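## Task

Place the printed block inside the drawer that stands open, then push that drawer completely closed. Every cabinet must stay roughly where it started, the robot must not topple or finish leaning, and the outcome has to hold on its own without the robot propping anything.

## Robot and tools

ROBOT. TidyBot++: a mobile base 0.54 m long, 0.50 m wide, 0.38 m tall on four driven casters, carrying a single seven-joint arm with a two-finger gripper. The shoulder sits 0.12 m ahead of the base centre, 0.68 m off the floor. Cameras: base_camera (pinhole, 644x364) and wrist_camera (fisheye, 644x476, looking along the hand). The arm begins folded, hand pointing down; folded, the hand pokes up to 0.08 m beyond the base front and the elbow rises up to 1.15 m.

FRAMES. Base frame: origin on the floor below the base centre, x forward, y left, z up. hand_pose is reported in it, for the point between the finger pads; the hand's own z runs out along the fingers, and the fingers close along its y. The odometry frame is the base frame as it was when the scene began; heading is positive leftward, -3.142 to 3.142. base_tilt is in degrees, positive when leaning forward or right; it and heading carry a fixed error near 1 degree.

execute_actions. Argument "actions": a list holding zero or one action. Optional "cameras": list of base_camera, wrist_camera or all (omitted/null = all, [] = none). An action may contain:
- "base": exactly one relative move from where the base currently is: translate_m (metres, forward positive, -2 to 2), strafe_m (metres, left positive, -2 to 2) or rotate_rad (radians, counter-clockwise from above positive, -6.3 to 6.3). These are offsets, not places.
- "joints": absolute targets keyed by name, each an angle in radians: joint_1_rad (any angle; whole arm about vertical, positive is clockwise from above, opposite to rotate_rad), joint_2_rad shoulder -2.249 to 2.249, joint_3_rad (any angle; upper-arm twist), joint_4_rad elbow -2.579 to 2.579, joint_5_rad (any angle; forearm twist), joint_6_rad wrist -2.099 to 2.099, joint_7_rad (any angle; hand twist, with hand down positive is counter-clockwise from above, and 1.57 puts the fingers opening left/right). gripper_pos is 0 (open, about 85 mm gap) to 1 (closed); gap is roughly 85 x (1 - gripper_pos) mm. Unbounded joints go the short way, so turn them in steps under half a revolution. Done tolerance is ±0.039 for joints 1-4, ±0.056 for 5-7, ±0.03 for the gripper.
- "speeds": caps for that action only: translate_m and strafe_m 0.05 to 0.5 m/s, rotate_rad 0.1 to 1.57 rad/s (the maximum is the default). A base move needing over 8.667 s is refused; any action ends by 15 s. Unknown keys or out-of-range numbers refuse the whole call.
Parts of an action start together. Anything you omit may keep chasing its earlier target. An empty list just reports state and images.

ARM GEOMETRY. Upper arm 0.42 m, forearm 0.31 m, hand 0.31 m to the hand point. With joint_1_rad 0, joint_3_rad 3.14, joint_5_rad 0 the arm stays in the base's x-z plane; tilt from vertical (forward positive) is joint_2 for the upper arm, joint_2 - joint_4 for the forearm, joint_2 - joint_4 - joint_6 for the hand. Reach forward = sum of length x sin(tilt); height above shoulder = sum of length x cos(tilt). A downward hand reaches at most about 0.94 m high, and only near the base. Closed fingertips extend about 20 mm beyond the hand point.

OTHER TOOLS. wait: "seconds" 0 to 10, commands nothing, returns state and images. zoom_image: "camera" plus "region" [x0, y0, x1, y1] in pixels from the top-left, no larger than 504x504, on that camera's latest full image. finished_scene: "scene" = current scene number; it is final and reports success, so only call it when the item is in and the drawer is shut.

READING RESULTS. base_status/joint_status per motion: "done", "off_target" (stopped short, may still push), "contact_stop" or "time_out" (target dropped, holds in place). For the base, "done" only means the wheels turned enough; slip or a blockage can leave it short, so check images. "joint command not followed" with a "cause:" line means arm targets were held back (e.g. self-collision); the gripper part still runs, and withheld targets may be retried later. on_its_own lists uncommanded motion. motor_effort is percent of maximum with the peak in brackets; readings are noisy. A gripper closed to 1 that says "off_target" has something in its grip; "done" means empty. "ARM HIT" flags a hard knock on the base or arm. A stop reported in one call skips your later motion calls in the same reply. Motor temperatures appear per joint; MOTOR HOT from 60 °C, and at 75 °C an OVER-TEMPERATURE FAULT makes the arm sag.

ACCURACY. Friction leaves joints slightly off even when "done"; correct by sending last command + (wanted - read). Do not resend a read angle while carrying something, since the arm sinks under load. hand_pose can be 1-2 cm wrong; trust the cameras. Odometry drifts a few cm and degrees over many moves.

AVOID. Dropping the item, slamming the drawer, shoving cabinets, and driving while the arm is snagged above about 0.8 m (tip risk). Sideways force on a raised hand can lift wheels; retract or back off to settle. Torque faults (joints 1-4 limit 104.5 N m, 5-7 limit 51.3 N m) freeze the arm for 10 s. Let go of everything before finishing, so nothing depends on the robot.

Each tool is called after "Emit:" as name([rows], argument=value, ...), one row to a line, values as JSON.

## Session

Emit:
execute_actions(actions=[])

Scene clock: 0.00 s.
Motor temperatures (°C, as the motors report them): [29 23 22 24 29 32 26]
base_odometry: x=+0.000 y=+0.000 heading=+0.000 (m, m, rad; odometry frame)
base_tilt: forward=-0.7 right=-0.4 (deg)
base_status: not commanded
joint_positions: joint_1_rad=+0.022 joint_2_rad=-0.374 joint_3_rad=+3.115 joint_4_rad=-2.505 joint_5_rad=-0.029 joint_6_rad=-0.875 joint_7_rad=+1.590 gripper_pos=+0.000
joint_status: not commanded
motor_effort: joint_1_rad=+0 joint_2_rad=-1 joint_3_rad=+1 joint_4_rad=+16 joint_5_rad=-1 joint_6_rad=+2 joint_7_rad=+0 (%)
hand_pose: x=+0.2737 y=+0.0078 z=+0.5980 quat_wxyz=(-0.006, +0.998, +0.003, +0.068) (m; base frame)
pictures: base_camera, wrist_camera
Images, in order (width x height): base_camera 644x364, wrist_camera 644x476.

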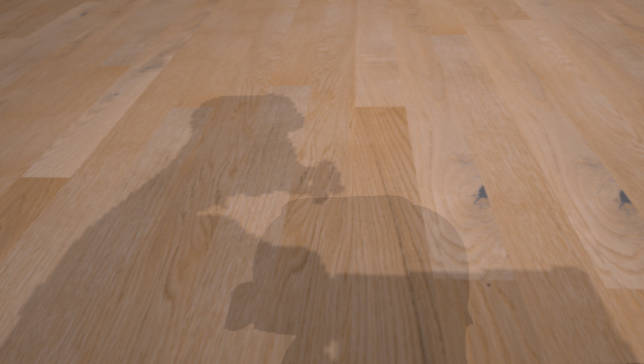

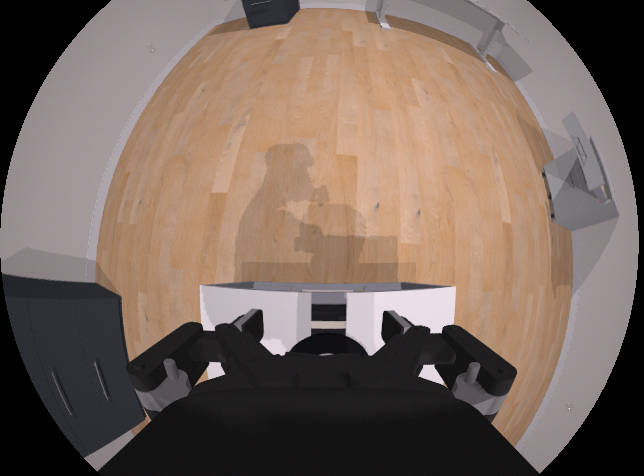

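Emit:
execute_actions([
  {"base":{"rotate_rad":1.8},"joints":{"joint_6_rad":-0.1}},
])

Scene clock: 5.30 s.
Motor temperatures (°C, as the motors report them): [29 23 22 24 29 32 26]
base_odometry: x=+0.000 y=+0.000 heading=+1.800 (m, m, rad; odometry frame)
base_tilt: forward=-0.7 right=-0.4 (deg)
base_status: done
joint_positions: joint_1_rad=+0.022 joint_2_rad=-0.374 joint_3_rad=+3.115 joint_4_rad=-2.502 joint_5_rad=-0.029 joint_6_rad=-0.099 joint_7_rad=+1.590 gripper_pos=+0.000
joint_status: all done
motor_effort: joint_1_rad=+0(1) joint_2_rad=-4(5) joint_3_rad=+1(2) joint_4_rad=+21(20) joint_5_rad=-1(1) joint_6_rad=+8(8) joint_7_rad=+0(0) (%)
hand_pose: x=+0.4785 y=+0.0035 z=+0.7174 quat_wxyz=(+0.001, +0.897, +0.000, +0.442) (m; base frame)
pictures: base_camera, wrist_camera
Images, in order (width x height): base_camera 644x364, wrist_camera 644x476.

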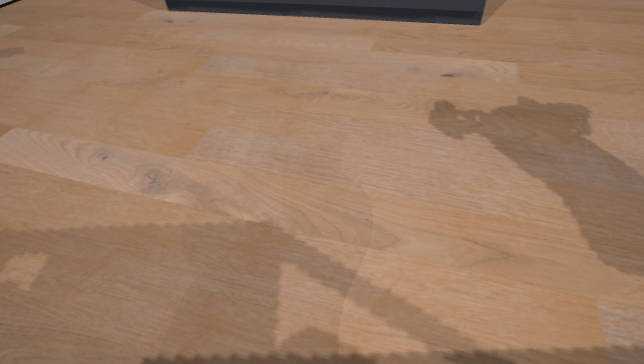

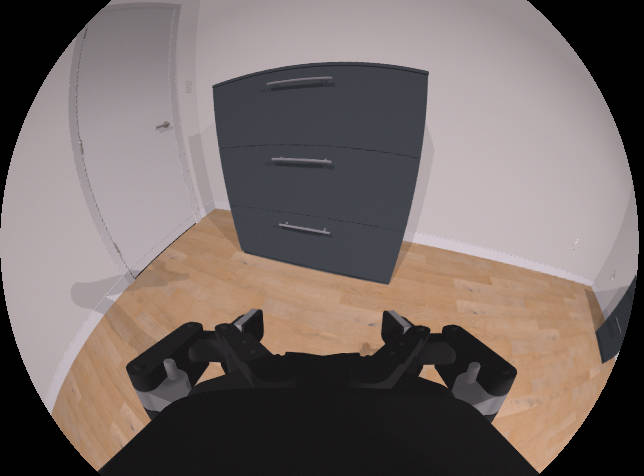

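Closed here. Look elsewhere.

Emit:
execute_actions([
  {"base":{"rotate_rad":-2.3}},
])

Emit:
zoom_image(camera="wrist_camera", region=[70,40,570,320])

Scene clock: 10.60 s.
Motor temperatures (°C, as the motors report them): [29 23 22 24 29 32 26]
base_odometry: x=+0.000 y=+0.000 heading=-0.500 (m, m, rad; odometry frame)
base_tilt: forward=-0.7 right=-0.4 (deg)
base_status: done
joint_positions: joint_1_rad=+0.022 joint_2_rad=-0.374 joint_3_rad=+3.115 joint_4_rad=-2.502 joint_5_rad=-0.029 joint_6_rad=-0.099 joint_7_rad=+1.590 gripper_pos=+0.000
joint_status: not commanded
motor_effort: joint_1_rad=+0(0) joint_2_rad=-4(5) joint_3_rad=+1(2) joint_4_rad=+21(20) joint_5_rad=-1(1) joint_6_rad=+8(8) joint_7_rad=+0(0) (%)
hand_pose: x=+0.4785 y=+0.0035 z=+0.7174 quat_wxyz=(+0.001, +0.897, +0.000, +0.442) (m; base frame)
pictures: base_camera, wrist_camera
Images, in order (width x height): base_camera 644x364, wrist_camera 644x476.

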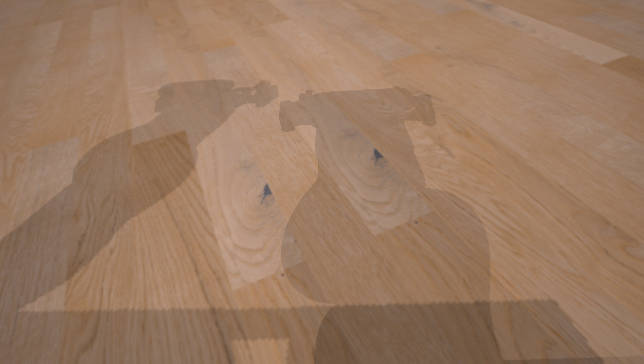

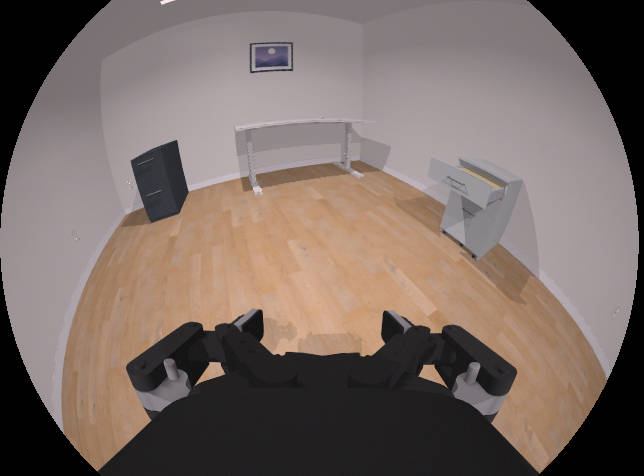

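Region (70, 40, 570, 320) of wrist_camera's 644x476 image, scaled by 1.008; it fills the top 282 rows of this view, and the rest is white.

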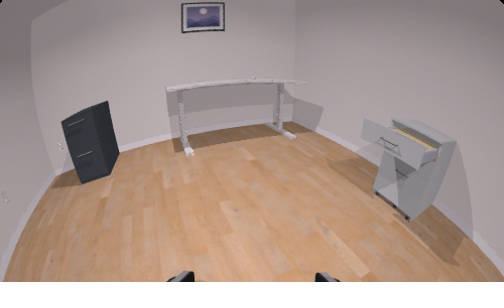

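Emit:
execute_actions([
  {"base":{"translate_m":1.0},"joints":{"joint_4_rad":-1.8,"joint_6_rad":-0.9}},
])

Emit:
execute_actions([
  {"base":{"rotate_rad":0.38}},
])

Scene clock: 16.43 s.
Motor temperatures (°C, as the motors report them): [29 23 22 24 29 32 26]
base_odometry: x=+0.877 y=-0.480 heading=-0.500 (m, m, rad; odometry frame)
base_tilt: forward=-0.7 right=-0.4 (deg)
base_status: done
joint_positions: joint_1_rad=+0.022 joint_2_rad=-0.372 joint_3_rad=+3.115 joint_4_rad=-1.810 joint_5_rad=-0.029 joint_6_rad=-0.879 joint_7_rad=+1.590 gripper_pos=+0.000
joint_status: all done
motor_effort: joint_1_rad=+0(0) joint_2_rad=-6(10) joint_3_rad=+1(1) joint_4_rad=+23(24) joint_5_rad=-1(1) joint_6_rad=+8(9) joint_7_rad=+0(0) (%)
hand_pose: x=+0.5059 y=+0.0114 z=+0.9041 quat_wxyz=(-0.006, +0.916, +0.008, +0.401) (m; base frame)
pictures: base_camera, wrist_camera
Images, in order (width x height): base_camera 644x364, wrist_camera 644x476.

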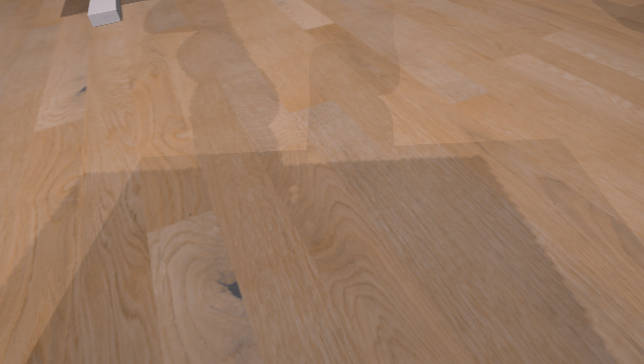

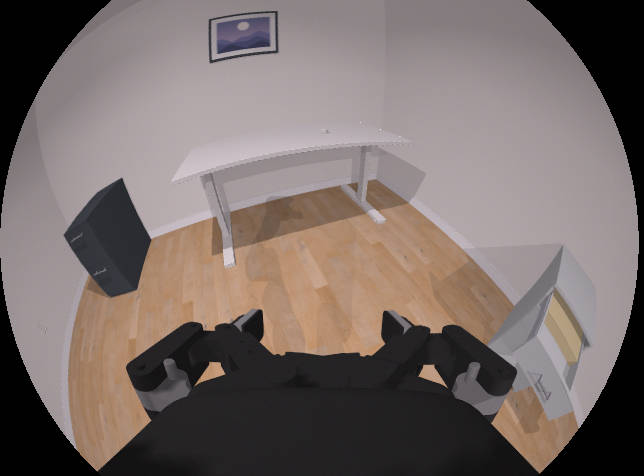

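Scene clock: 17.70 s.
Motor temperatures (°C, as the motors report them): [29 23 22 24 29 32 26]
base_odometry: x=+0.878 y=-0.480 heading=-0.121 (m, m, rad; odometry frame)
base_tilt: forward=-0.7 right=-0.4 (deg)
base_status: done
joint_positions: joint_1_rad=+0.022 joint_2_rad=-0.372 joint_3_rad=+3.114 joint_4_rad=-1.810 joint_5_rad=-0.029 joint_6_rad=-0.879 joint_7_rad=+1.590 gripper_pos=+0.000
joint_status: not commanded
motor_effort: joint_1_rad=+0(1) joint_2_rad=-7(8) joint_3_rad=+1(3) joint_4_rad=+23(24) joint_5_rad=-1(1) joint_6_rad=+8(7) joint_7_rad=+0(0) (%)
hand_pose: x=+0.5058 y=+0.0116 z=+0.9040 quat_wxyz=(-0.006, +0.916, +0.008, +0.401) (m; base frame)
pictures: base_camera, wrist_camera
Images, in order (width x height): base_camera 644x364, wrist_camera 644x476.

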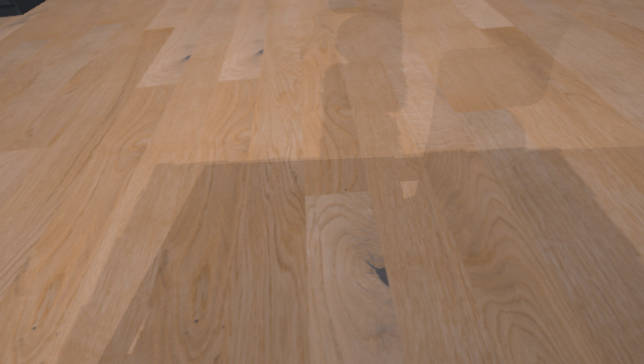

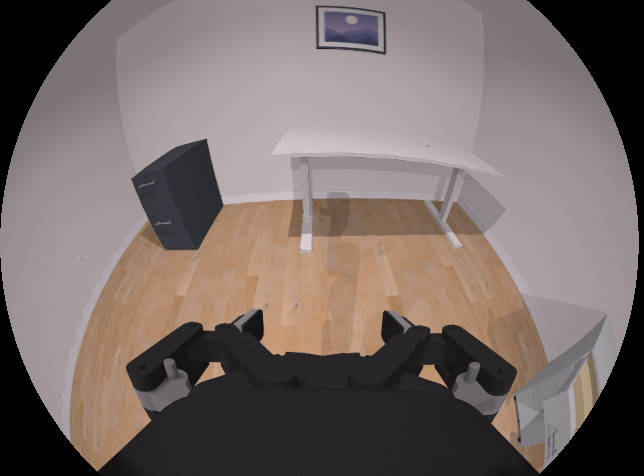

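Emit:
execute_actions([
  {"base":{"translate_m":0.65}},
])

Emit:
execute_actions([
  {"base":{"strafe_m":-0.8},"joints":{"joint_2_rad":0,"joint_4_rad":-1.2,"joint_6_rad":-1.3}},
])

Scene clock: 23.03 s.
Motor temperatures (°C, as the motors report them): [29 23 22 24 29 32 26]
base_odometry: x=+1.523 y=-0.558 heading=-0.120 (m, m, rad; odometry frame)
base_tilt: forward=-0.7 right=-0.4 (deg)
base_status: done
joint_positions: joint_1_rad=+0.022 joint_2_rad=-0.372 joint_3_rad=+3.114 joint_4_rad=-1.809 joint_5_rad=-0.029 joint_6_rad=-0.882 joint_7_rad=+1.590 gripper_pos=+0.000
joint_status: not commanded
motor_effort: joint_1_rad=+0(0) joint_2_rad=-6(10) joint_3_rad=+1(1) joint_4_rad=+23(24) joint_5_rad=-1(1) joint_6_rad=+7(8) joint_7_rad=+0(0) (%)
hand_pose: x=+0.5054 y=+0.0116 z=+0.9038 quat_wxyz=(-0.006, +0.917, +0.008, +0.400) (m; base frame)
pictures: base_camera, wrist_camera
Images, in order (width x height): base_camera 644x364, wrist_camera 644x476.

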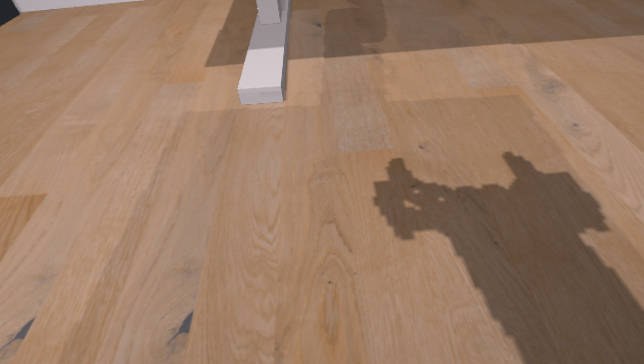

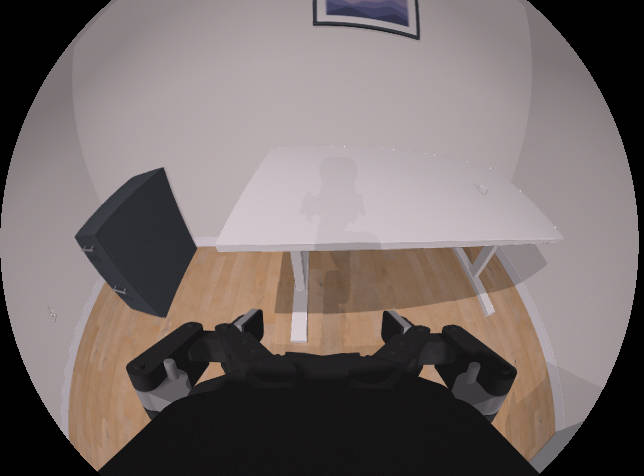

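Scene clock: 26.00 s.
Motor temperatures (°C, as the motors report them): [29 23 22 24 29 32 26]
base_odometry: x=+1.428 y=-1.352 heading=-0.120 (m, m, rad; odometry frame)
base_tilt: forward=-0.7 right=-0.4 (deg)
base_status: done
joint_positions: joint_1_rad=+0.022 joint_2_rad=-0.008 joint_3_rad=+3.114 joint_4_rad=-1.213 joint_5_rad=-0.029 joint_6_rad=-1.277 joint_7_rad=+1.590 gripper_pos=+0.000
joint_status: all done
motor_effort: joint_1_rad=+0(2) joint_2_rad=-19(20) joint_3_rad=+0(3) joint_4_rad=+21(24) joint_5_rad=-1(1) joint_6_rad=+6(8) joint_7_rad=+0(0) (%)
hand_pose: x=+0.5996 y=+0.0123 z=+0.9688 quat_wxyz=(-0.012, +0.946, +0.012, +0.324) (m; base frame)
pictures: base_camera, wrist_camera
Images, in order (width x height): base_camera 644x364, wrist_camera 644x476.

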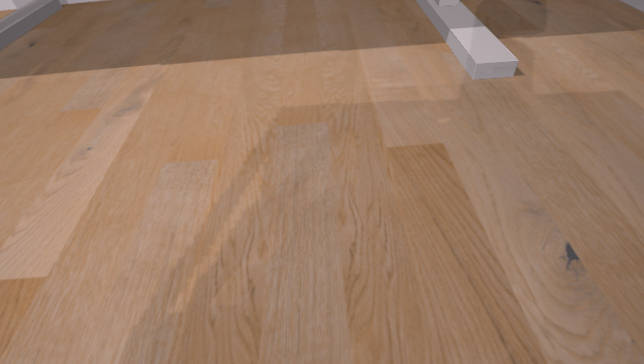

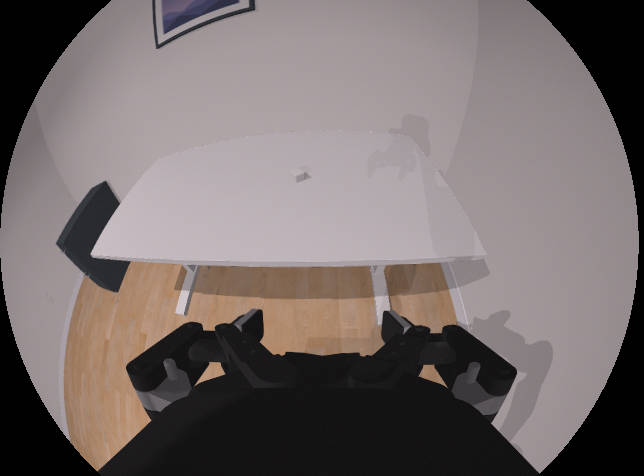

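Emit:
execute_actions([
  {"base":{"strafe_m":0.05}},
], cameras=[])

Emit:
execute_actions([
  {"base":{"translate_m":0.4},"joints":{"joint_2_rad":0.35,"joint_4_rad":-0.9,"joint_6_rad":-1.6}},
])

Scene clock: 30.73 s.
Motor temperatures (°C, as the motors report them): [29 23 22 24 29 32 26]
base_odometry: x=+1.434 y=-1.302 heading=-0.120 (m, m, rad; odometry frame)
base_tilt: forward=-0.7 right=-0.4 (deg)
base_status: done
joint_positions: joint_1_rad=+0.022 joint_2_rad=-0.008 joint_3_rad=+3.114 joint_4_rad=-1.213 joint_5_rad=-0.029 joint_6_rad=-1.277 joint_7_rad=+1.590 gripper_pos=+0.000
joint_status: not commanded
motor_effort: joint_1_rad=+0(2) joint_2_rad=-18(20) joint_3_rad=+1(3) joint_4_rad=+21(21) joint_5_rad=-1(2) joint_6_rad=+6(6) joint_7_rad=+0(0) (%)
hand_pose: x=+0.5995 y=+0.0124 z=+0.9688 quat_wxyz=(-0.012, +0.946, +0.012, +0.323) (m; base frame)
pictures: none
No camera images: the call's "cameras" was empty. Leave "cameras" out to get every camera's image.

Scene clock: 33.07 s.
Motor temperatures (°C, as the motors report them): [29 23 22 24 29 32 26]
base_odometry: x=+1.831 y=-1.351 heading=-0.120 (m, m, rad; odometry frame)
base_tilt: forward=-0.7 right=-0.4 (deg)
base_status: done
joint_positions: joint_1_rad=+0.022 joint_2_rad=+0.361 joint_3_rad=+3.114 joint_4_rad=-0.912 joint_5_rad=-0.029 joint_6_rad=-1.577 joint_7_rad=+1.590 gripper_pos=+0.000
joint_status: all done
motor_effort: joint_1_rad=+0(1) joint_2_rad=-32(37) joint_3_rad=+0(0) joint_4_rad=+20(22) joint_5_rad=-1(1) joint_6_rad=+3(7) joint_7_rad=+0(0) (%)
hand_pose: x=+0.6572 y=+0.0102 z=+0.8701 quat_wxyz=(-0.018, +0.989, +0.013, +0.146) (m; base frame)
pictures: base_camera, wrist_camera
Images, in order (width x height): base_camera 644x364, wrist_camera 644x476.

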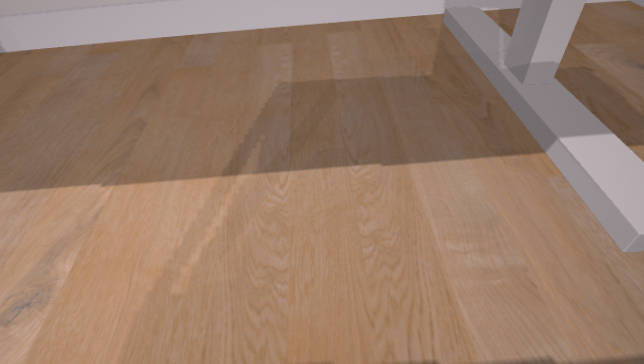

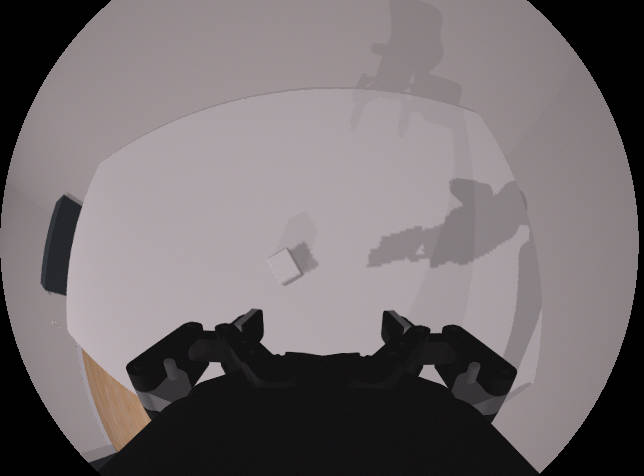

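Emit:
execute_actions([
  {"base":{"strafe_m":0.045},"joints":{"joint_2_rad":0.49,"joint_4_rad":-0.9,"joint_6_rad":-1.49,"joint_7_rad":2.05}},
], cameras=["wrist_camera"])

Scene clock: 37.93 s.
Motor temperatures (°C, as the motors report them): [29 23 22 24 29 32 26]
base_odometry: x=+1.836 y=-1.306 heading=-0.120 (m, m, rad; odometry frame)
base_tilt: forward=-0.7 right=-0.4 (deg)
base_status: done
joint_positions: joint_1_rad=+0.019 joint_2_rad=+0.496 joint_3_rad=+3.114 joint_4_rad=-0.909 joint_5_rad=-0.029 joint_6_rad=-1.509 joint_7_rad=+2.038 gripper_pos=+0.000
joint_status: all done
motor_effort: joint_1_rad=+0(3) joint_2_rad=-36(40) joint_3_rad=-1(2) joint_4_rad=+20(21) joint_5_rad=-1(2) joint_6_rad=+3(5) joint_7_rad=+0(0) (%)
hand_pose: x=+0.6991 y=+0.0118 z=+0.8013 quat_wxyz=(+0.006, +0.966, +0.233, +0.116) (m; base frame)
pictures: wrist_camera
Images, in order (width x height): wrist_camera 644x476.

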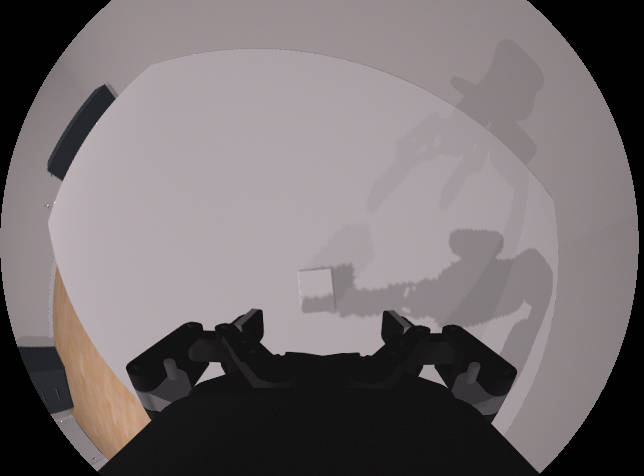

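Emit:
execute_actions([
  {"joints":{"joint_2_rad":0.55,"joint_4_rad":-0.93,"joint_6_rad":-1.39,"joint_7_rad":2.12}},
], cameras=["wrist_camera"])

Scene clock: 40.10 s.
Motor temperatures (°C, as the motors report them): [29 23 22 24 29 32 26]
base_odometry: x=+1.836 y=-1.306 heading=-0.120 (m, m, rad; odometry frame)
base_tilt: forward=-0.7 right=-0.4 (deg)
base_status: not commanded
joint_positions: joint_1_rad=+0.019 joint_2_rad=+0.549 joint_3_rad=+3.114 joint_4_rad=-0.920 joint_5_rad=-0.029 joint_6_rad=-1.407 joint_7_rad=+2.102 gripper_pos=+0.000
joint_status: all done
motor_effort: joint_1_rad=+0(0) joint_2_rad=-38(40) joint_3_rad=+0(0) joint_4_rad=+20(21) joint_5_rad=-1(1) joint_6_rad=+3(3) joint_7_rad=+0(0) (%)
hand_pose: x=+0.7327 y=+0.0117 z=+0.7732 quat_wxyz=(+0.014, +0.956, +0.261, +0.134) (m; base frame)
pictures: wrist_camera
Images, in order (width x height): wrist_camera 644x476.

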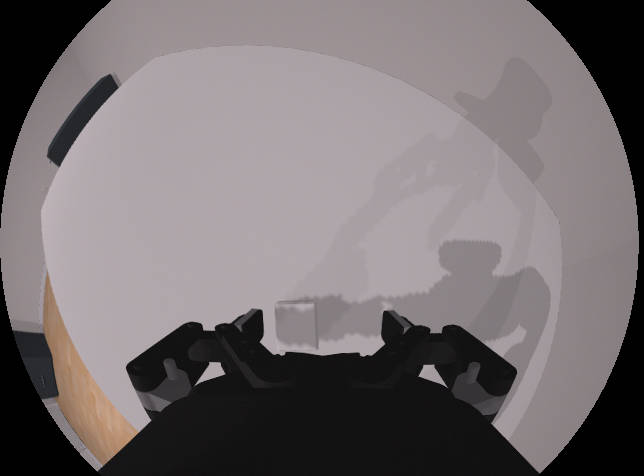

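Emit:
execute_actions([
  {"base":{"strafe_m":0.012},"joints":{"joint_4_rad":-1.0}},
], cameras=["wrist_camera"])

Scene clock: 43.10 s.
Motor temperatures (°C, as the motors report them): [29 23 22 24 29 32 26]
base_odometry: x=+1.838 y=-1.294 heading=-0.120 (m, m, rad; odometry frame)
base_tilt: forward=-0.7 right=-0.4 (deg)
base_status: done
joint_positions: joint_1_rad=+0.017 joint_2_rad=+0.550 joint_3_rad=+3.114 joint_4_rad=-0.993 joint_5_rad=-0.029 joint_6_rad=-1.407 joint_7_rad=+2.102 gripper_pos=+0.000
joint_status: all done
motor_effort: joint_1_rad=+0(4) joint_2_rad=-38(40) joint_3_rad=+0(2) joint_4_rad=+20(21) joint_5_rad=-1(2) joint_6_rad=+2(3) joint_7_rad=+0(0) (%)
hand_pose: x=+0.7122 y=+0.0131 z=+0.7440 quat_wxyz=(+0.004, +0.960, +0.263, +0.098) (m; base frame)
pictures: wrist_camera
Images, in order (width x height): wrist_camera 644x476.

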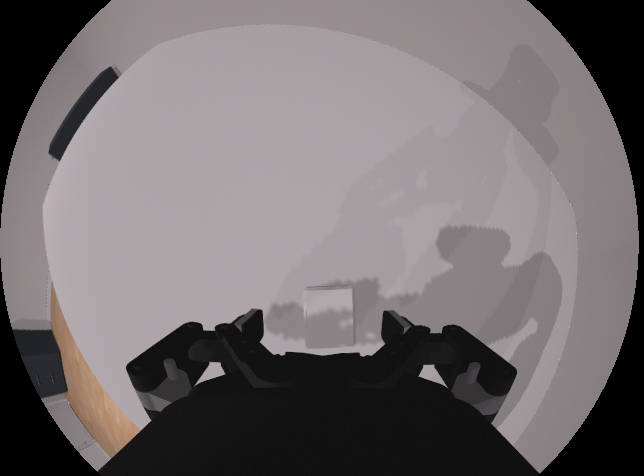

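Emit:
execute_actions([
  {"joints":{"joint_2_rad":0.575}},
], cameras=["wrist_camera"])

Emit:
execute_actions([
  {"joints":{"gripper_pos":1}},
], cameras=["wrist_camera"])

Emit:
execute_actions([
  {"joints":{"joint_2_rad":0.2,"joint_6_rad":-1.6,"joint_7_rad":1.57}},
], cameras=["wrist_camera"])

Scene clock: 48.77 s.
Motor temperatures (°C, as the motors report them): [29 24 22 24 29 32 26]
base_odometry: x=+1.838 y=-1.294 heading=-0.120 (m, m, rad; odometry frame)
base_tilt: forward=-0.7 right=-0.4 (deg)
base_status: not commanded
joint_positions: joint_1_rad=+0.017 joint_2_rad=+0.562 joint_3_rad=+3.114 joint_4_rad=-0.993 joint_5_rad=-0.029 joint_6_rad=-1.407 joint_7_rad=+2.102 gripper_pos=+0.000
joint_status: all done
motor_effort: joint_1_rad=+0(0) joint_2_rad=-34(39) joint_3_rad=+0(1) joint_4_rad=+17(20) joint_5_rad=-1(1) joint_6_rad=+3(3) joint_7_rad=+0(0) (%)
hand_pose: x=+0.7129 y=+0.0131 z=+0.7371 quat_wxyz=(+0.002, +0.960, +0.263, +0.092) (m; base frame)
pictures: wrist_camera
Images, in order (width x height): wrist_camera 644x476.

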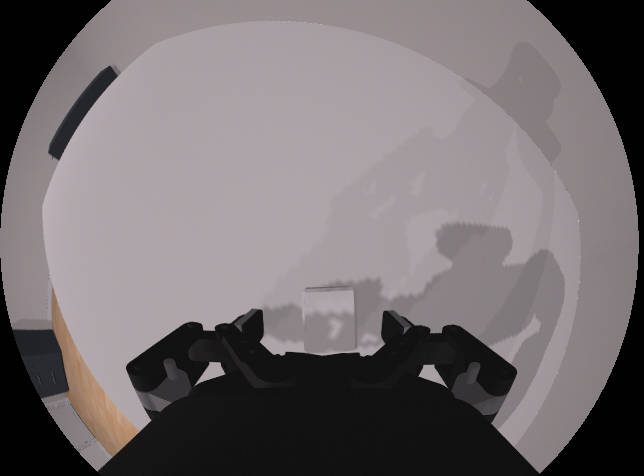

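Scene clock: 49.87 s.
Motor temperatures (°C, as the motors report them): [29 24 22 24 29 32 26]
base_odometry: x=+1.838 y=-1.294 heading=-0.120 (m, m, rad; odometry frame)
base_tilt: forward=-0.7 right=-0.4 (deg)
base_status: not commanded
joint_positions: joint_1_rad=+0.017 joint_2_rad=+0.544 joint_3_rad=+3.114 joint_4_rad=-0.989 joint_5_rad=-0.029 joint_6_rad=-1.407 joint_7_rad=+2.102 gripper_pos=+0.677
joint_status: gripper_pos off_target (ended at +0.677, target +1.000)
motor_effort: joint_1_rad=+0(1) joint_2_rad=-32(36) joint_3_rad=+0(1) joint_4_rad=+17(18) joint_5_rad=-1(1) joint_6_rad=+3(4) joint_7_rad=+0(0) (%)
hand_pose: x=+0.7130 y=+0.0131 z=+0.7493 quat_wxyz=(+0.006, +0.959, +0.263, +0.103) (m; base frame)
pictures: wrist_camera
Images, in order (width x height): wrist_camera 644x476.

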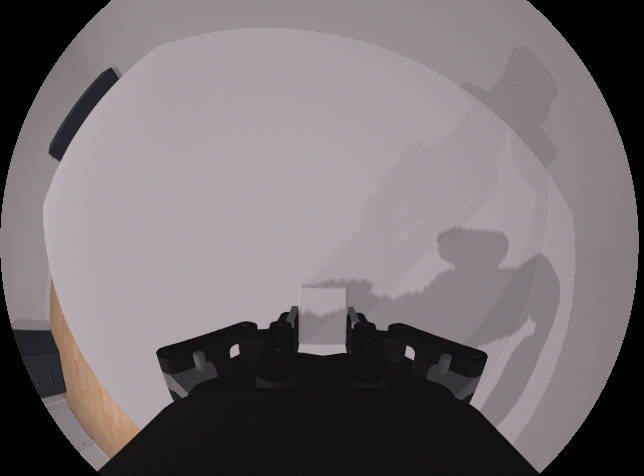

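Scene clock: 51.67 s.
Motor temperatures (°C, as the motors report them): [29 24 22 24 29 32 26]
base_odometry: x=+1.838 y=-1.294 heading=-0.120 (m, m, rad; odometry frame)
base_tilt: forward=-0.7 right=-0.4 (deg)
base_status: not commanded
joint_positions: joint_1_rad=+0.017 joint_2_rad=+0.195 joint_3_rad=+3.114 joint_4_rad=-0.999 joint_5_rad=-0.029 joint_6_rad=-1.580 joint_7_rad=+1.588 gripper_pos=+0.677
joint_status: all done
motor_effort: joint_1_rad=+0(0) joint_2_rad=-25(42) joint_3_rad=+0(1) joint_4_rad=+19(22) joint_5_rad=-1(1) joint_6_rad=+4(5) joint_7_rad=+0(1) (%)
hand_pose: x=+0.6042 y=+0.0138 z=+0.9201 quat_wxyz=(-0.016, +0.983, +0.016, +0.183) (m; base frame)
pictures: wrist_camera
Images, in order (width x height): wrist_camera 644x476.

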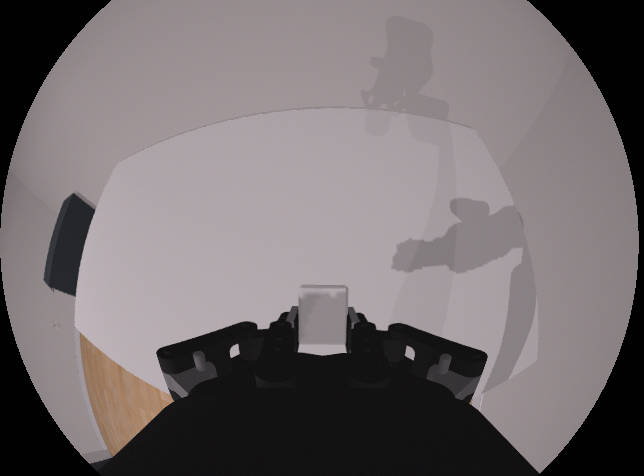

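Emit:
execute_actions([
  {"base":{"strafe_m":0.4}},
], cameras=[])

Emit:
execute_actions([
  {"base":{"translate_m":-1.1}},
], cameras=[])

Emit:
execute_actions([
  {"base":{"rotate_rad":-1.5}},
])

Scene clock: 56.70 s.
Motor temperatures (°C, as the motors report them): [29 24 22 24 29 32 26]
base_odometry: x=+1.886 y=-0.896 heading=-0.120 (m, m, rad; odometry frame)
base_tilt: forward=-0.7 right=-0.4 (deg)
base_status: done
joint_positions: joint_1_rad=+0.017 joint_2_rad=+0.195 joint_3_rad=+3.114 joint_4_rad=-0.999 joint_5_rad=-0.029 joint_6_rad=-1.580 joint_7_rad=+1.588 gripper_pos=+0.677
joint_status: not commanded
motor_effort: joint_1_rad=+0(3) joint_2_rad=-25(26) joint_3_rad=+0(1) joint_4_rad=+20(20) joint_5_rad=-1(2) joint_6_rad=+4(4) joint_7_rad=+0(0) (%)
hand_pose: x=+0.6042 y=+0.0139 z=+0.9201 quat_wxyz=(-0.016, +0.983, +0.016, +0.183) (m; base frame)
pictures: none
No camera images: the call's "cameras" was empty. Leave "cameras" out to get every camera's image.

Scene clock: 60.27 s.
Motor temperatures (°C, as the motors report them): [29 24 22 24 29 32 26]
base_odometry: x=+0.794 y=-0.764 heading=-0.121 (m, m, rad; odometry frame)
base_tilt: forward=-0.7 right=-0.4 (deg)
base_status: done
joint_positions: joint_1_rad=+0.017 joint_2_rad=+0.198 joint_3_rad=+3.114 joint_4_rad=-0.999 joint_5_rad=-0.029 joint_6_rad=-1.583 joint_7_rad=+1.588 gripper_pos=+0.677
joint_status: not commanded
motor_effort: joint_1_rad=+0(0) joint_2_rad=-25(28) joint_3_rad=+0(0) joint_4_rad=+20(21) joint_5_rad=-1(1) joint_6_rad=+4(5) joint_7_rad=+0(0) (%)
hand_pose: x=+0.6040 y=+0.0139 z=+0.9185 quat_wxyz=(-0.016, +0.983, +0.016, +0.180) (m; base frame)
pictures: none
No camera images: the call's "cameras" was empty. Leave "cameras" out to get every camera's image.

Scene clock: 62.57 s.
Motor temperatures (°C, as the motors report them): [29 24 22 24 29 32 26]
base_odometry: x=+0.794 y=-0.764 heading=-1.620 (m, m, rad; odometry frame)
base_tilt: forward=-0.7 right=-0.4 (deg)
base_status: done
joint_positions: joint_1_rad=+0.025 joint_2_rad=+0.206 joint_3_rad=+3.116 joint_4_rad=-0.999 joint_5_rad=-0.029 joint_6_rad=-1.583 joint_7_rad=+1.588 gripper_pos=+0.677
joint_status: not commanded
motor_effort: joint_1_rad=+0(3) joint_2_rad=-25(30) joint_3_rad=+0(2) joint_4_rad=+20(20) joint_5_rad=-1(2) joint_6_rad=+4(4) joint_7_rad=+0(0) (%)
hand_pose: x=+0.6060 y=+0.0092 z=+0.9146 quat_wxyz=(-0.015, +0.984, +0.011, +0.176) (m; base frame)
pictures: base_camera, wrist_camera
Images, in order (width x height): base_camera 644x364, wrist_camera 644x476.

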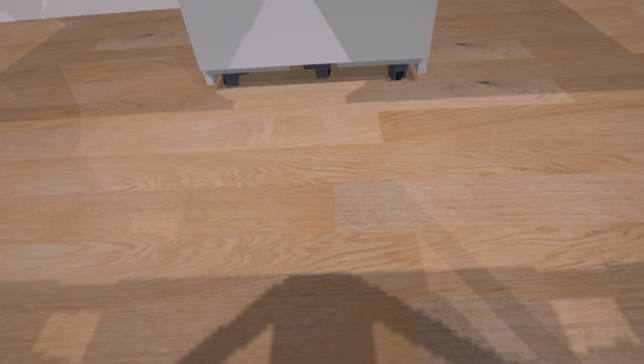

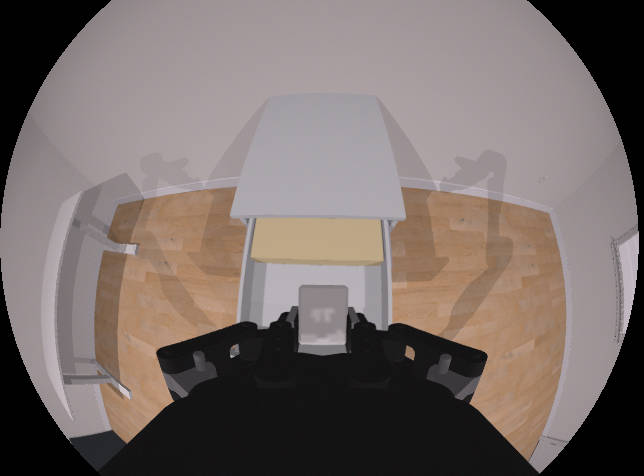

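Emit:
execute_actions([
  {"joints":{"joint_2_rad":0.54,"joint_4_rad":-1.02,"joint_7_rad":2.9}},
], cameras=["wrist_camera"])

Scene clock: 68.17 s.
Motor temperatures (°C, as the motors report them): [29 24 22 24 29 32 26]
base_odometry: x=+0.794 y=-0.764 heading=-1.620 (m, m, rad; odometry frame)
base_tilt: forward=-0.7 right=-0.4 (deg)
base_status: not commanded
joint_positions: joint_1_rad=+0.025 joint_2_rad=+0.543 joint_3_rad=+3.116 joint_4_rad=-1.010 joint_5_rad=-0.029 joint_6_rad=-1.583 joint_7_rad=+2.893 gripper_pos=+0.677
joint_status: all done
motor_effort: joint_1_rad=+0(0) joint_2_rad=-37(39) joint_3_rad=+0(0) joint_4_rad=+19(20) joint_5_rad=-1(1) joint_6_rad=+1(4) joint_7_rad=+0(0) (%)
hand_pose: x=+0.6520 y=+0.0081 z=+0.7365 quat_wxyz=(-0.015, +0.790, +0.613, +0.015) (m; base frame)
pictures: wrist_camera
Images, in order (width x height): wrist_camera 644x476.

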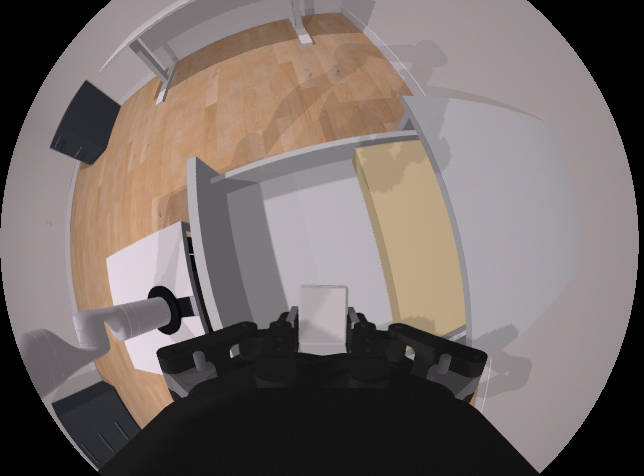

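Emit:
execute_actions([
  {"joints":{"joint_2_rad":0.61,"joint_4_rad":-1.45,"joint_6_rad":-1.06,"joint_7_rad":1.57}},
], cameras=["wrist_camera"])

Emit:
execute_actions([
  {"joints":{"joint_2_rad":0.66}},
], cameras=["wrist_camera"])

Scene clock: 73.93 s.
Motor temperatures (°C, as the motors report them): [29 24 22 24 29 32 26]
base_odometry: x=+0.794 y=-0.764 heading=-1.620 (m, m, rad; odometry frame)
base_tilt: forward=-0.7 right=-0.4 (deg)
base_status: not commanded
joint_positions: joint_1_rad=+0.025 joint_2_rad=+0.603 joint_3_rad=+3.116 joint_4_rad=-1.441 joint_5_rad=-0.029 joint_6_rad=-1.081 joint_7_rad=+1.583 gripper_pos=+0.677
joint_status: all done
motor_effort: joint_1_rad=+0(0) joint_2_rad=-37(38) joint_3_rad=+0(1) joint_4_rad=+16(19) joint_5_rad=-1(1) joint_6_rad=+1(1) joint_7_rad=+0(0) (%)
hand_pose: x=+0.6421 y=+0.0089 z=+0.5740 quat_wxyz=(-0.020, +1.000, -0.002, +0.008) (m; base frame)
pictures: wrist_camera
Images, in order (width x height): wrist_camera 644x476.

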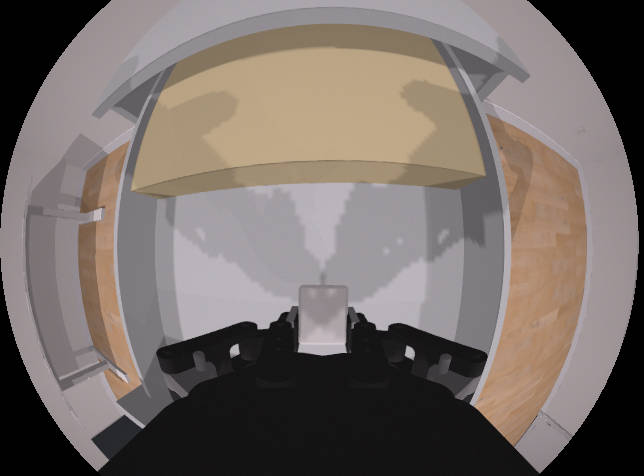

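Scene clock: 88.93 s.
Motor temperatures (°C, as the motors report them): [29 24 22 24 29 32 26]
base_odometry: x=+0.794 y=-0.764 heading=-1.620 (m, m, rad; odometry frame)
base_tilt: forward=-0.7 right=-0.4 (deg)
base_status: not commanded
joint_positions: joint_1_rad=+0.025 joint_2_rad=+0.642 joint_3_rad=+3.116 joint_4_rad=-1.439 joint_5_rad=-0.029 joint_6_rad=-1.072 joint_7_rad=+1.583 gripper_pos=+0.677
joint_status: all done
motor_effort: joint_1_rad=+0(1) joint_2_rad=-37(39) joint_3_rad=+0(1) joint_4_rad=+15(16) joint_5_rad=-1(1) joint_6_rad=+0(1) joint_7_rad=+0(0) (%)
hand_pose: x=+0.6418 y=+0.0090 z=+0.5547 quat_wxyz=(-0.020, +1.000, -0.003, -0.005) (m; base frame)
pictures: wrist_camera
Images, in order (width x height): wrist_camera 644x476.

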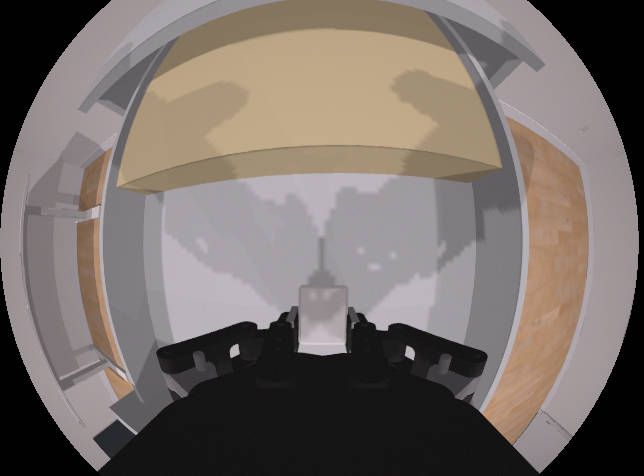

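Emit:
execute_actions([
  {"joints":{"joint_2_rad":0.64,"gripper_pos":0.3}},
], cameras=[])

Emit:
execute_actions([
  {"joints":{"joint_2_rad":0.25,"joint_6_rad":-1.3}},
], cameras=[])

Emit:
execute_actions([
  {"base":{"translate_m":-0.17},"joints":{"joint_2_rad":0.0,"joint_4_rad":-1.9,"joint_6_rad":-0.6,"gripper_pos":1}},
], cameras=["wrist_camera"])

Emit:
execute_actions([
  {"joints":{"joint_2_rad":0.1,"joint_4_rad":-2.45,"joint_6_rad":0.25}},
])

Scene clock: 94.20 s.
Motor temperatures (°C, as the motors report them): [29 24 22 24 29 32 26]
base_odometry: x=+0.794 y=-0.764 heading=-1.620 (m, m, rad; odometry frame)
base_tilt: forward=-0.7 right=-0.4 (deg)
base_status: not commanded
joint_positions: joint_1_rad=+0.025 joint_2_rad=+0.639 joint_3_rad=+3.116 joint_4_rad=-1.444 joint_5_rad=-0.029 joint_6_rad=-1.071 joint_7_rad=+1.583 gripper_pos=+0.300
joint_status: all done
motor_effort: joint_1_rad=+0(0) joint_2_rad=-37(40) joint_3_rad=+0(0) joint_4_rad=+16(16) joint_5_rad=-1(1) joint_6_rad=+1(1) joint_7_rad=+0(0) (%)
hand_pose: x=+0.6403 y=+0.0090 z=+0.5550 quat_wxyz=(-0.020, +1.000, -0.003, -0.005) (m; base frame)
pictures: none
No camera images: the call's "cameras" was empty. Leave "cameras" out to get every camera's image.

Scene clock: 95.73 s.
Motor temperatures (°C, as the motors report them): [29 24 22 24 29 32 26]
base_odometry: x=+0.794 y=-0.764 heading=-1.620 (m, m, rad; odometry frame)
base_tilt: forward=-0.7 right=-0.4 (deg)
base_status: not commanded
joint_positions: joint_1_rad=+0.025 joint_2_rad=+0.247 joint_3_rad=+3.116 joint_4_rad=-1.444 joint_5_rad=-0.029 joint_6_rad=-1.279 joint_7_rad=+1.583 gripper_pos=+0.300
joint_status: all done
motor_effort: joint_1_rad=+0(0) joint_2_rad=-27(41) joint_3_rad=+0(1) joint_4_rad=+20(20) joint_5_rad=-1(1) joint_6_rad=+2(3) joint_7_rad=+0(0) (%)
hand_pose: x=+0.5868 y=+0.0096 z=+0.7459 quat_wxyz=(-0.017, +0.996, +0.003, +0.086) (m; base frame)
pictures: none
No camera images: the call's "cameras" was empty. Leave "cameras" out to get every camera's image.

Scene clock: 97.37 s.
Motor temperatures (°C, as the motors report them): [29 24 22 24 29 32 26]
base_odometry: x=+0.802 y=-0.594 heading=-1.621 (m, m, rad; odometry frame)
base_tilt: forward=-0.7 right=-0.4 (deg)
base_status: done
joint_positions: joint_1_rad=+0.025 joint_2_rad=+0.004 joint_3_rad=+3.116 joint_4_rad=-1.888 joint_5_rad=-0.029 joint_6_rad=-0.620 joint_7_rad=+1.583 gripper_pos=+0.999
joint_status: all done
motor_effort: joint_1_rad=+0(0) joint_2_rad=-19(32) joint_3_rad=+0(0) joint_4_rad=+21(22) joint_5_rad=-1(1) joint_6_rad=+6(6) joint_7_rad=+0(0) (%)
hand_pose: x=+0.6018 y=+0.0070 z=+0.7518 quat_wxyz=(-0.010, +0.951, -0.002, +0.309) (m; base frame)
pictures: wrist_camera
Images, in order (width x height): wrist_camera 644x476.

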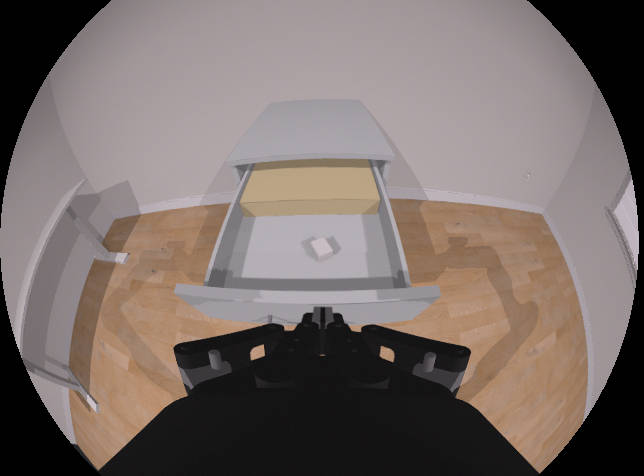

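Scene clock: 99.17 s.
Motor temperatures (°C, as the motors report them): [29 24 22 24 29 32 26]
base_odometry: x=+0.802 y=-0.594 heading=-1.621 (m, m, rad; odometry frame)
base_tilt: forward=-0.7 right=-0.4 (deg)
base_status: not commanded
joint_positions: joint_1_rad=+0.025 joint_2_rad=+0.085 joint_3_rad=+3.116 joint_4_rad=-2.438 joint_5_rad=-0.029 joint_6_rad=+0.229 joint_7_rad=+1.583 gripper_pos=+0.999
joint_status: all done
motor_effort: joint_1_rad=+0(0) joint_2_rad=-17(20) joint_3_rad=+0(0) joint_4_rad=+15(21) joint_5_rad=+0(1) joint_6_rad=+8(8) joint_7_rad=+0(0) (%)
hand_pose: x=+0.5702 y=-0.0002 z=+0.6390 quat_wxyz=(-0.001, +0.911, -0.009, +0.411) (m; base frame)
pictures: base_camera, wrist_camera
Images, in order (width x height): base_camera 644x364, wrist_camera 644x476.

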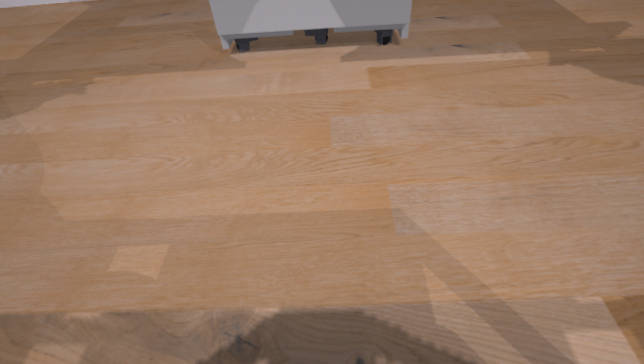

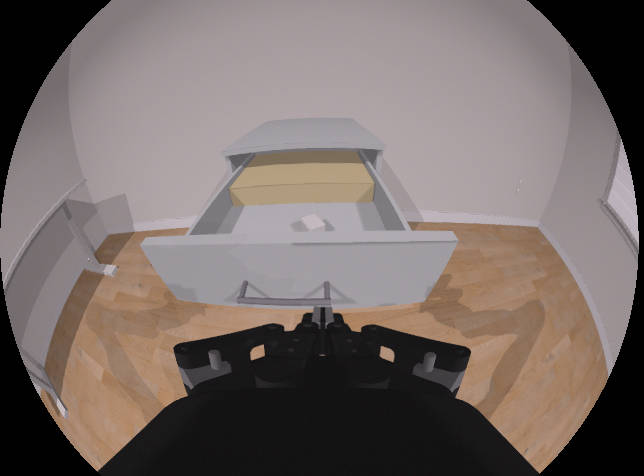

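Emit:
execute_actions([
  {"base":{"translate_m":0.35},"joints":{"joint_2_rad":0.15},"speeds":{"translate_m":0.08}},
])

Scene clock: 106.97 s.
Motor temperatures (°C, as the motors report them): [29 24 22 24 29 32 26]
base_odometry: x=+0.785 y=-0.944 heading=-1.621 (m, m, rad; odometry frame)
base_tilt: forward=-0.7 right=-0.4 (deg)
base_status: done
joint_positions: joint_1_rad=+0.025 joint_2_rad=+0.146 joint_3_rad=+3.116 joint_4_rad=-2.460 joint_5_rad=-0.029 joint_6_rad=+0.229 joint_7_rad=+1.583 gripper_pos=+0.999
joint_status: all done
motor_effort: joint_1_rad=-1(1) joint_2_rad=-18(19) joint_3_rad=+0(2) joint_4_rad=+16(20) joint_5_rad=+0(1) joint_6_rad=+9(12) joint_7_rad=+0(0) (%)
hand_pose: x=+0.5558 y=-0.0001 z=+0.6032 quat_wxyz=(-0.002, +0.928, -0.009, +0.373) (m; base frame)
pictures: base_camera, wrist_camera
Images, in order (width x height): base_camera 644x364, wrist_camera 644x476.

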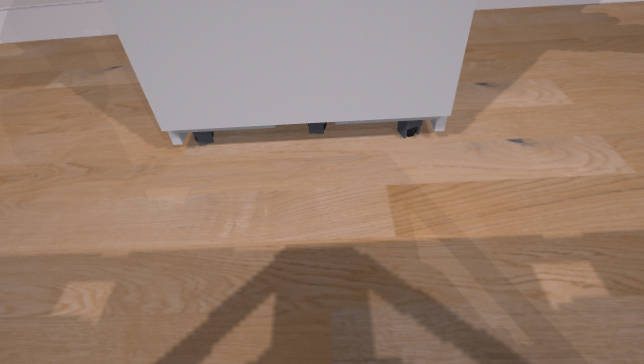

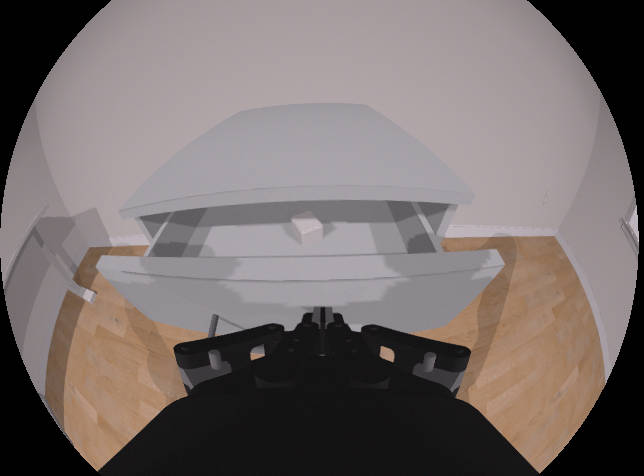

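Emit:
execute_actions([
  {"base":{"translate_m":0.07},"speeds":{"translate_m":0.05}},
])

Scene clock: 111.77 s.
Motor temperatures (°C, as the motors report them): [29 24 22 24 29 32 26]
base_odometry: x=+0.781 y=-1.014 heading=-1.621 (m, m, rad; odometry frame)
base_tilt: forward=-0.7 right=-0.4 (deg)
base_status: done
joint_positions: joint_1_rad=+0.025 joint_2_rad=+0.146 joint_3_rad=+3.116 joint_4_rad=-2.458 joint_5_rad=-0.029 joint_6_rad=+0.229 joint_7_rad=+1.583 gripper_pos=+0.999
joint_status: not commanded
motor_effort: joint_1_rad=+0(1) joint_2_rad=-18(20) joint_3_rad=+0(1) joint_4_rad=+14(20) joint_5_rad=-1(1) joint_6_rad=+7(11) joint_7_rad=+0(0) (%)
hand_pose: x=+0.5569 y=-0.0001 z=+0.6040 quat_wxyz=(-0.002, +0.927, -0.009, +0.374) (m; base frame)
pictures: base_camera, wrist_camera
Images, in order (width x height): base_camera 644x364, wrist_camera 644x476.

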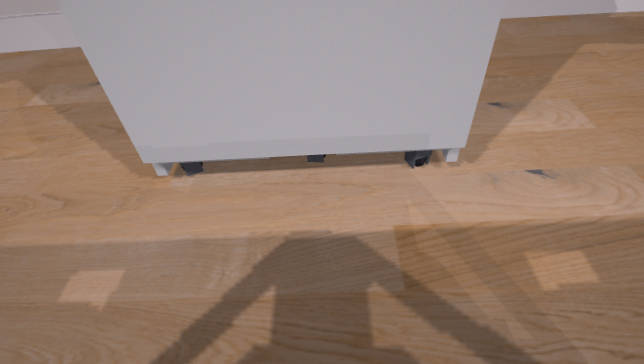

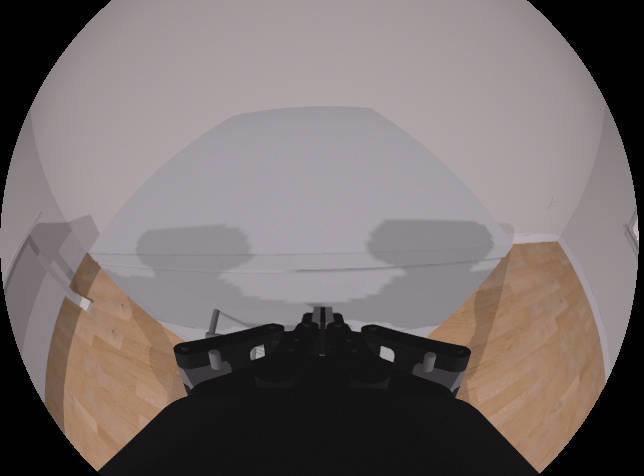

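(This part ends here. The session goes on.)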